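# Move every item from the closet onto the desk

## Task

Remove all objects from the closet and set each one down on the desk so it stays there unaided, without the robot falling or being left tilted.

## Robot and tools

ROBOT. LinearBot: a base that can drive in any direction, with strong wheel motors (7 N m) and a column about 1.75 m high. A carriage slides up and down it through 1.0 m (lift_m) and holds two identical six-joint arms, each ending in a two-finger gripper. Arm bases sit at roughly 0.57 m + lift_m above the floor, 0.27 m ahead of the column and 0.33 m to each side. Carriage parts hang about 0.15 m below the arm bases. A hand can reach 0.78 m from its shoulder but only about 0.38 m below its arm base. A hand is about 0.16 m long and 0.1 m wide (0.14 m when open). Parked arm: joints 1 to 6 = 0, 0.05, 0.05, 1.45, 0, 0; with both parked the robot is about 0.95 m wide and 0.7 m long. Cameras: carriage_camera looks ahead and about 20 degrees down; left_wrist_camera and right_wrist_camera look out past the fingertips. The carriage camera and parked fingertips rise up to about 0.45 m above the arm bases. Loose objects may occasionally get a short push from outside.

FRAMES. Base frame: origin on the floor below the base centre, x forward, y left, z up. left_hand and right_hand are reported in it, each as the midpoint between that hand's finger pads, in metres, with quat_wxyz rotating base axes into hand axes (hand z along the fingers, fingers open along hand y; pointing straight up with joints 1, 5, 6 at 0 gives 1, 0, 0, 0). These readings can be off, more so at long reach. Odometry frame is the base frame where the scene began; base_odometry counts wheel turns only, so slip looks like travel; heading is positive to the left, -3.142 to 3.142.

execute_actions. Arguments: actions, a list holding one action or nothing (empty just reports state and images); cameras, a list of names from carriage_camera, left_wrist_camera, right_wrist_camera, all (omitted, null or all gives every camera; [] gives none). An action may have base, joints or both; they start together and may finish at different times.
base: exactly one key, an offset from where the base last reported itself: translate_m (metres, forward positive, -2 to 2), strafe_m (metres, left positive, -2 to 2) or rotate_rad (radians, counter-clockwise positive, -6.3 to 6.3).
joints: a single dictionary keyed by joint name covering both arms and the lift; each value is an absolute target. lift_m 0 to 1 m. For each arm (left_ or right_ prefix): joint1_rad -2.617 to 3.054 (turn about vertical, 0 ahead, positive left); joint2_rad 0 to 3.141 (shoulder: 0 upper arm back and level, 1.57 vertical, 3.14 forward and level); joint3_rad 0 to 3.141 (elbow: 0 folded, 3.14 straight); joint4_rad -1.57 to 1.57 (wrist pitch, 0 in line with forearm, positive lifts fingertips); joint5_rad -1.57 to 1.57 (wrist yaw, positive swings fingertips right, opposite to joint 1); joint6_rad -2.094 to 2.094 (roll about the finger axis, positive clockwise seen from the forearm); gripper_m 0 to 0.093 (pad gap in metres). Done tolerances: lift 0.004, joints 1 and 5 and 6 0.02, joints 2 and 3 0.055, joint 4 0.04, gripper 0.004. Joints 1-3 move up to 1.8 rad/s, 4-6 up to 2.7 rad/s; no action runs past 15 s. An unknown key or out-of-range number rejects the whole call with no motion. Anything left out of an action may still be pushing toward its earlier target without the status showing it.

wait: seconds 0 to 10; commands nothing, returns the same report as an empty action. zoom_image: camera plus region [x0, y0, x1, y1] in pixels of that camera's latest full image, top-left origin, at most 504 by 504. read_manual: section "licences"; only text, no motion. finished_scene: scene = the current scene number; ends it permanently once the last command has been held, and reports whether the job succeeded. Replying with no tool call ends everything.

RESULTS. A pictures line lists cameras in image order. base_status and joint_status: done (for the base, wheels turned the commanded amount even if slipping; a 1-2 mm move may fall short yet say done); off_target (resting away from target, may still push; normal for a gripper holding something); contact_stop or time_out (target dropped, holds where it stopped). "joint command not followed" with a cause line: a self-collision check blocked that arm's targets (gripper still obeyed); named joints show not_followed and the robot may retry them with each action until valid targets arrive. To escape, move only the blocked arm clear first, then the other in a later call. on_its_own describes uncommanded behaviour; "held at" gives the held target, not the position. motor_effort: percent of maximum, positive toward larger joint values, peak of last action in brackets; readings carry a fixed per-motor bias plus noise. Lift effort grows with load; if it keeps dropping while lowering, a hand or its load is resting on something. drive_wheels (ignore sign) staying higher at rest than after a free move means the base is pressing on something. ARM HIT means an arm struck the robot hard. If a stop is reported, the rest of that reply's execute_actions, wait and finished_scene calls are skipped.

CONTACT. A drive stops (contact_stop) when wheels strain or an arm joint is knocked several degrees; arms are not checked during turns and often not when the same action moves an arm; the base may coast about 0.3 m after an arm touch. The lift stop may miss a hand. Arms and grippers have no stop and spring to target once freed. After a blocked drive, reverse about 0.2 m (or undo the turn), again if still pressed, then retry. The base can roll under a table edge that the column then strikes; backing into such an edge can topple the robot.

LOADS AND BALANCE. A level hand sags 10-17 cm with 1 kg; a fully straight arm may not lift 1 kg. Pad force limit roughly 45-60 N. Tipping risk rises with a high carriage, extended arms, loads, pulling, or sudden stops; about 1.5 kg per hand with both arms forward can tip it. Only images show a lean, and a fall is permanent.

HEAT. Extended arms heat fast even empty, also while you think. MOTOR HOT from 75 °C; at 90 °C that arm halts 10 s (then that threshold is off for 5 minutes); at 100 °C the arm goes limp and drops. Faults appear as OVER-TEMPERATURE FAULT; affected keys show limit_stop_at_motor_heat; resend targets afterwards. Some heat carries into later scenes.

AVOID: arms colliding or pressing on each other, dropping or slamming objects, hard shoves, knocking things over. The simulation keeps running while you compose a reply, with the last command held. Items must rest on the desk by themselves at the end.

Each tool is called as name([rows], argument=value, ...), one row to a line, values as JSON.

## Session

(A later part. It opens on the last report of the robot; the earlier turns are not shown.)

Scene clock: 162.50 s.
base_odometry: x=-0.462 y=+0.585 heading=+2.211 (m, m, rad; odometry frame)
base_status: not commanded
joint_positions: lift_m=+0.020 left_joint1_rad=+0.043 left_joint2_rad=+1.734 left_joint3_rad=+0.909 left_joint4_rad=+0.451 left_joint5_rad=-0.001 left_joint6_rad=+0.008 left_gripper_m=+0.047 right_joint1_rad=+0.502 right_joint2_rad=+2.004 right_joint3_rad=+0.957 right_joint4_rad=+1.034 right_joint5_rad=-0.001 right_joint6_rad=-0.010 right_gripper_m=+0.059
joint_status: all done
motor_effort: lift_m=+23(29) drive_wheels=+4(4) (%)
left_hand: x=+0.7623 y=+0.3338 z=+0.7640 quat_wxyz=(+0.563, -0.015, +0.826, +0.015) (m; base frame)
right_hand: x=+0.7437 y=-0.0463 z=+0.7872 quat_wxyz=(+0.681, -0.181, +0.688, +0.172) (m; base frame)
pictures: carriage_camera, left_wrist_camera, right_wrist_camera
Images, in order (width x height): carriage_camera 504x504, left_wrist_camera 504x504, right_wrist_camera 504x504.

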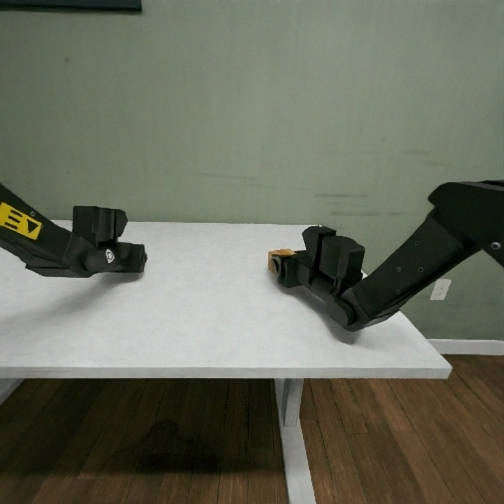

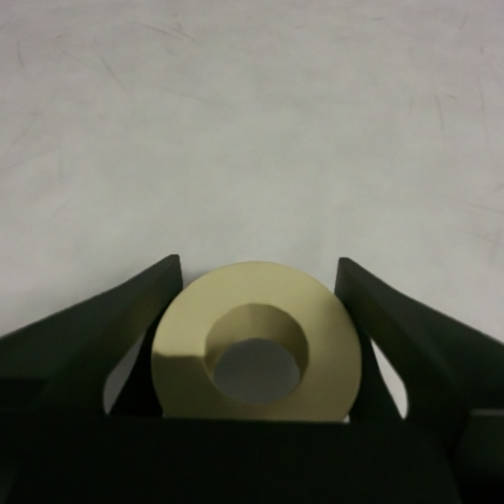

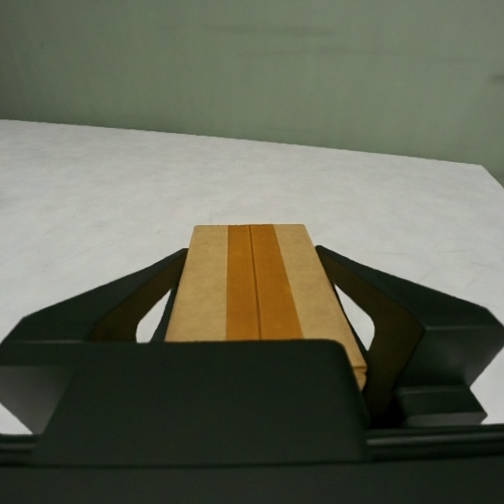

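execute_actions([
  {"joints":{"lift_m":0.008}},
], cameras=["carriage_camera"])

Scene clock: 164.30 s.
base_odometry: x=-0.462 y=+0.585 heading=+2.211 (m, m, rad; odometry frame)
base_status: not commanded
joint_positions: lift_m=+0.008 left_joint1_rad=+0.043 left_joint2_rad=+1.734 left_joint3_rad=+0.909 left_joint4_rad=+0.450 left_joint5_rad=-0.001 left_joint6_rad=+0.008 left_gripper_m=+0.047 right_joint1_rad=+0.502 right_joint2_rad=+2.004 right_joint3_rad=+0.957 right_joint4_rad=+1.036 right_joint5_rad=-0.001 right_joint6_rad=-0.010 right_gripper_m=+0.059
joint_status: all done
motor_effort: lift_m=+25(21) drive_wheels=+4(4) (%)
left_hand: x=+0.7622 y=+0.3338 z=+0.7517 quat_wxyz=(+0.563, -0.015, +0.826, +0.015) (m; base frame)
right_hand: x=+0.7437 y=-0.0463 z=+0.7752 quat_wxyz=(+0.682, -0.180, +0.688, +0.172) (m; base frame)
pictures: carriage_camera
Images, in order (width x height): carriage_camera 504x504.

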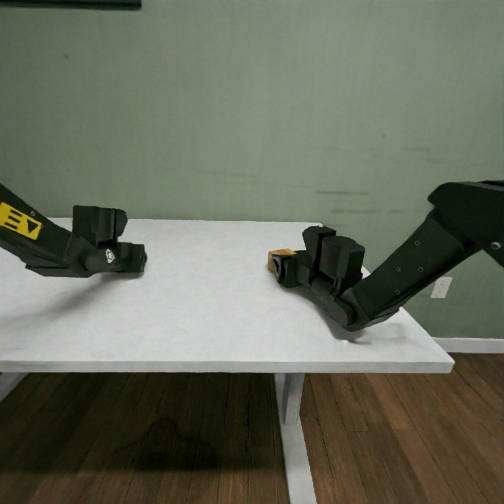

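execute_actions([
  {"joints":{"lift_m":0.0,"left_joint4_rad":0.40,"right_joint4_rad":1.0}},
], cameras=["carriage_camera"])

Scene clock: 165.63 s.
base_odometry: x=-0.462 y=+0.585 heading=+2.211 (m, m, rad; odometry frame)
base_status: not commanded
joint_positions: lift_m=+0.000 left_joint1_rad=+0.043 left_joint2_rad=+1.734 left_joint3_rad=+0.909 left_joint4_rad=+0.450 left_joint5_rad=-0.001 left_joint6_rad=+0.007 left_gripper_m=+0.047 right_joint1_rad=+0.502 right_joint2_rad=+2.004 right_joint3_rad=+0.957 right_joint4_rad=+1.045 right_joint5_rad=-0.001 right_joint6_rad=-0.014 right_gripper_m=+0.059
joint_status: left_joint4_rad off_target (ended at +0.450, target +0.400); right_joint4_rad off_target (ended at +1.045, target +1.000); the others done
motor_effort: lift_m=+23(26) drive_wheels=+4(4) (%)
left_hand: x=+0.7622 y=+0.3338 z=+0.7439 quat_wxyz=(+0.563, -0.015, +0.826, +0.015) (m; base frame)
right_hand: x=+0.7437 y=-0.0462 z=+0.7695 quat_wxyz=(+0.685, -0.181, +0.684, +0.171) (m; base frame)
pictures: carriage_camera
Images, in order (width x height): carriage_camera 504x504.

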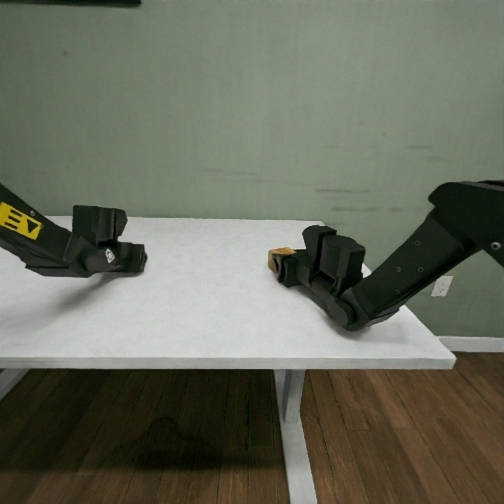

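Right is touching; left is at or very near the surface.

execute_actions([
  {"joints":{"left_gripper_m":0.093,"right_gripper_m":0.093,"right_joint4_rad":1.05,"left_joint4_rad":0.45}},
], cameras=[])

execute_actions([
  {"joints":{"lift_m":0.15}},
], cameras=[])

execute_actions([
  {"base":{"translate_m":-0.2}},
])

Scene clock: 167.57 s.
base_odometry: x=-0.462 y=+0.585 heading=+2.211 (m, m, rad; odometry frame)
base_status: not commanded
joint_positions: lift_m=+0.000 left_joint1_rad=+0.043 left_joint2_rad=+1.734 left_joint3_rad=+0.909 left_joint4_rad=+0.461 left_joint5_rad=-0.001 left_joint6_rad=+0.007 left_gripper_m=+0.093 right_joint1_rad=+0.502 right_joint2_rad=+2.004 right_joint3_rad=+0.957 right_joint4_rad=+1.059 right_joint5_rad=-0.001 right_joint6_rad=-0.014 right_gripper_m=+0.093
joint_status: all done
motor_effort: lift_m=+20(19) drive_wheels=+4(4) (%)
left_hand: x=+0.7632 y=+0.3338 z=+0.7464 quat_wxyz=(+0.567, -0.015, +0.823, +0.015) (m; base frame)
right_hand: x=+0.7437 y=-0.0463 z=+0.7730 quat_wxyz=(+0.690, -0.180, +0.680, +0.172) (m; base frame)
pictures: none
No camera images: the call's "cameras" was empty. Leave "cameras" out to get every camera's image.

Scene clock: 168.70 s.
base_odometry: x=-0.462 y=+0.585 heading=+2.211 (m, m, rad; odometry frame)
base_status: not commanded
joint_positions: lift_m=+0.150 left_joint1_rad=+0.043 left_joint2_rad=+1.734 left_joint3_rad=+0.909 left_joint4_rad=+0.463 left_joint5_rad=-0.001 left_joint6_rad=+0.007 left_gripper_m=+0.093 right_joint1_rad=+0.502 right_joint2_rad=+2.004 right_joint3_rad=+0.957 right_joint4_rad=+1.066 right_joint5_rad=-0.001 right_joint6_rad=-0.014 right_gripper_m=+0.093
joint_status: all done
motor_effort: lift_m=+22(27) drive_wheels=+4(4) (%)
left_hand: x=+0.7633 y=+0.3338 z=+0.8968 quat_wxyz=(+0.568, -0.015, +0.823, +0.015) (m; base frame)
right_hand: x=+0.7437 y=-0.0463 z=+0.9246 quat_wxyz=(+0.692, -0.179, +0.677, +0.173) (m; base frame)
pictures: none
No camera images: the call's "cameras" was empty. Leave "cameras" out to get every camera's image.

Scene clock: 170.87 s.
base_odometry: x=-0.343 y=+0.424 heading=+2.210 (m, m, rad; odometry frame)
base_status: done
joint_positions: lift_m=+0.150 left_joint1_rad=+0.043 left_joint2_rad=+1.734 left_joint3_rad=+0.909 left_joint4_rad=+0.463 left_joint5_rad=-0.001 left_joint6_rad=+0.007 left_gripper_m=+0.093 right_joint1_rad=+0.502 right_joint2_rad=+2.004 right_joint3_rad=+0.957 right_joint4_rad=+1.065 right_joint5_rad=-0.001 right_joint6_rad=-0.014 right_gripper_m=+0.093
joint_status: not commanded
motor_effort: lift_m=+20(20) drive_wheels=-7(13) (%)
left_hand: x=+0.7633 y=+0.3338 z=+0.8968 quat_wxyz=(+0.568, -0.015, +0.823, +0.015) (m; base frame)
right_hand: x=+0.7437 y=-0.0463 z=+0.9243 quat_wxyz=(+0.692, -0.179, +0.678, +0.173) (m; base frame)
pictures: carriage_camera, left_wrist_camera, right_wrist_camera
Images, in order (width x height): carriage_camera 504x504, left_wrist_camera 504x504, right_wrist_camera 504x504.

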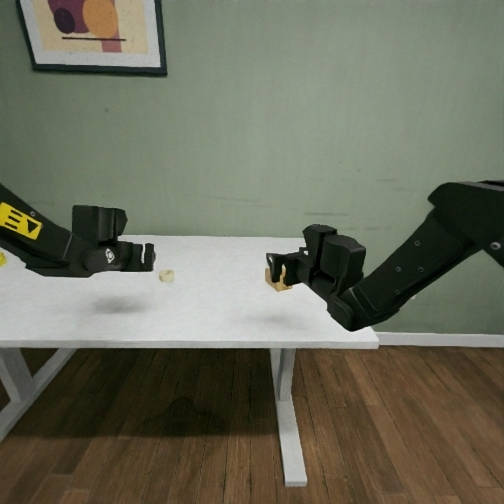

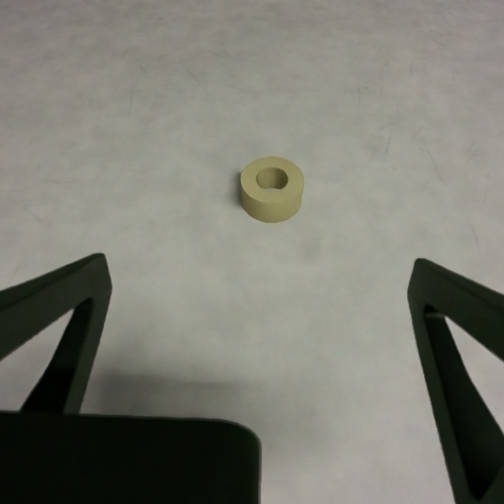

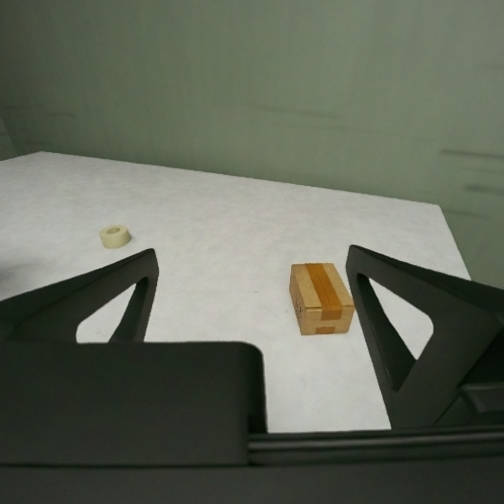

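finished_scene(scene=2)

The scene is finished: the task was done.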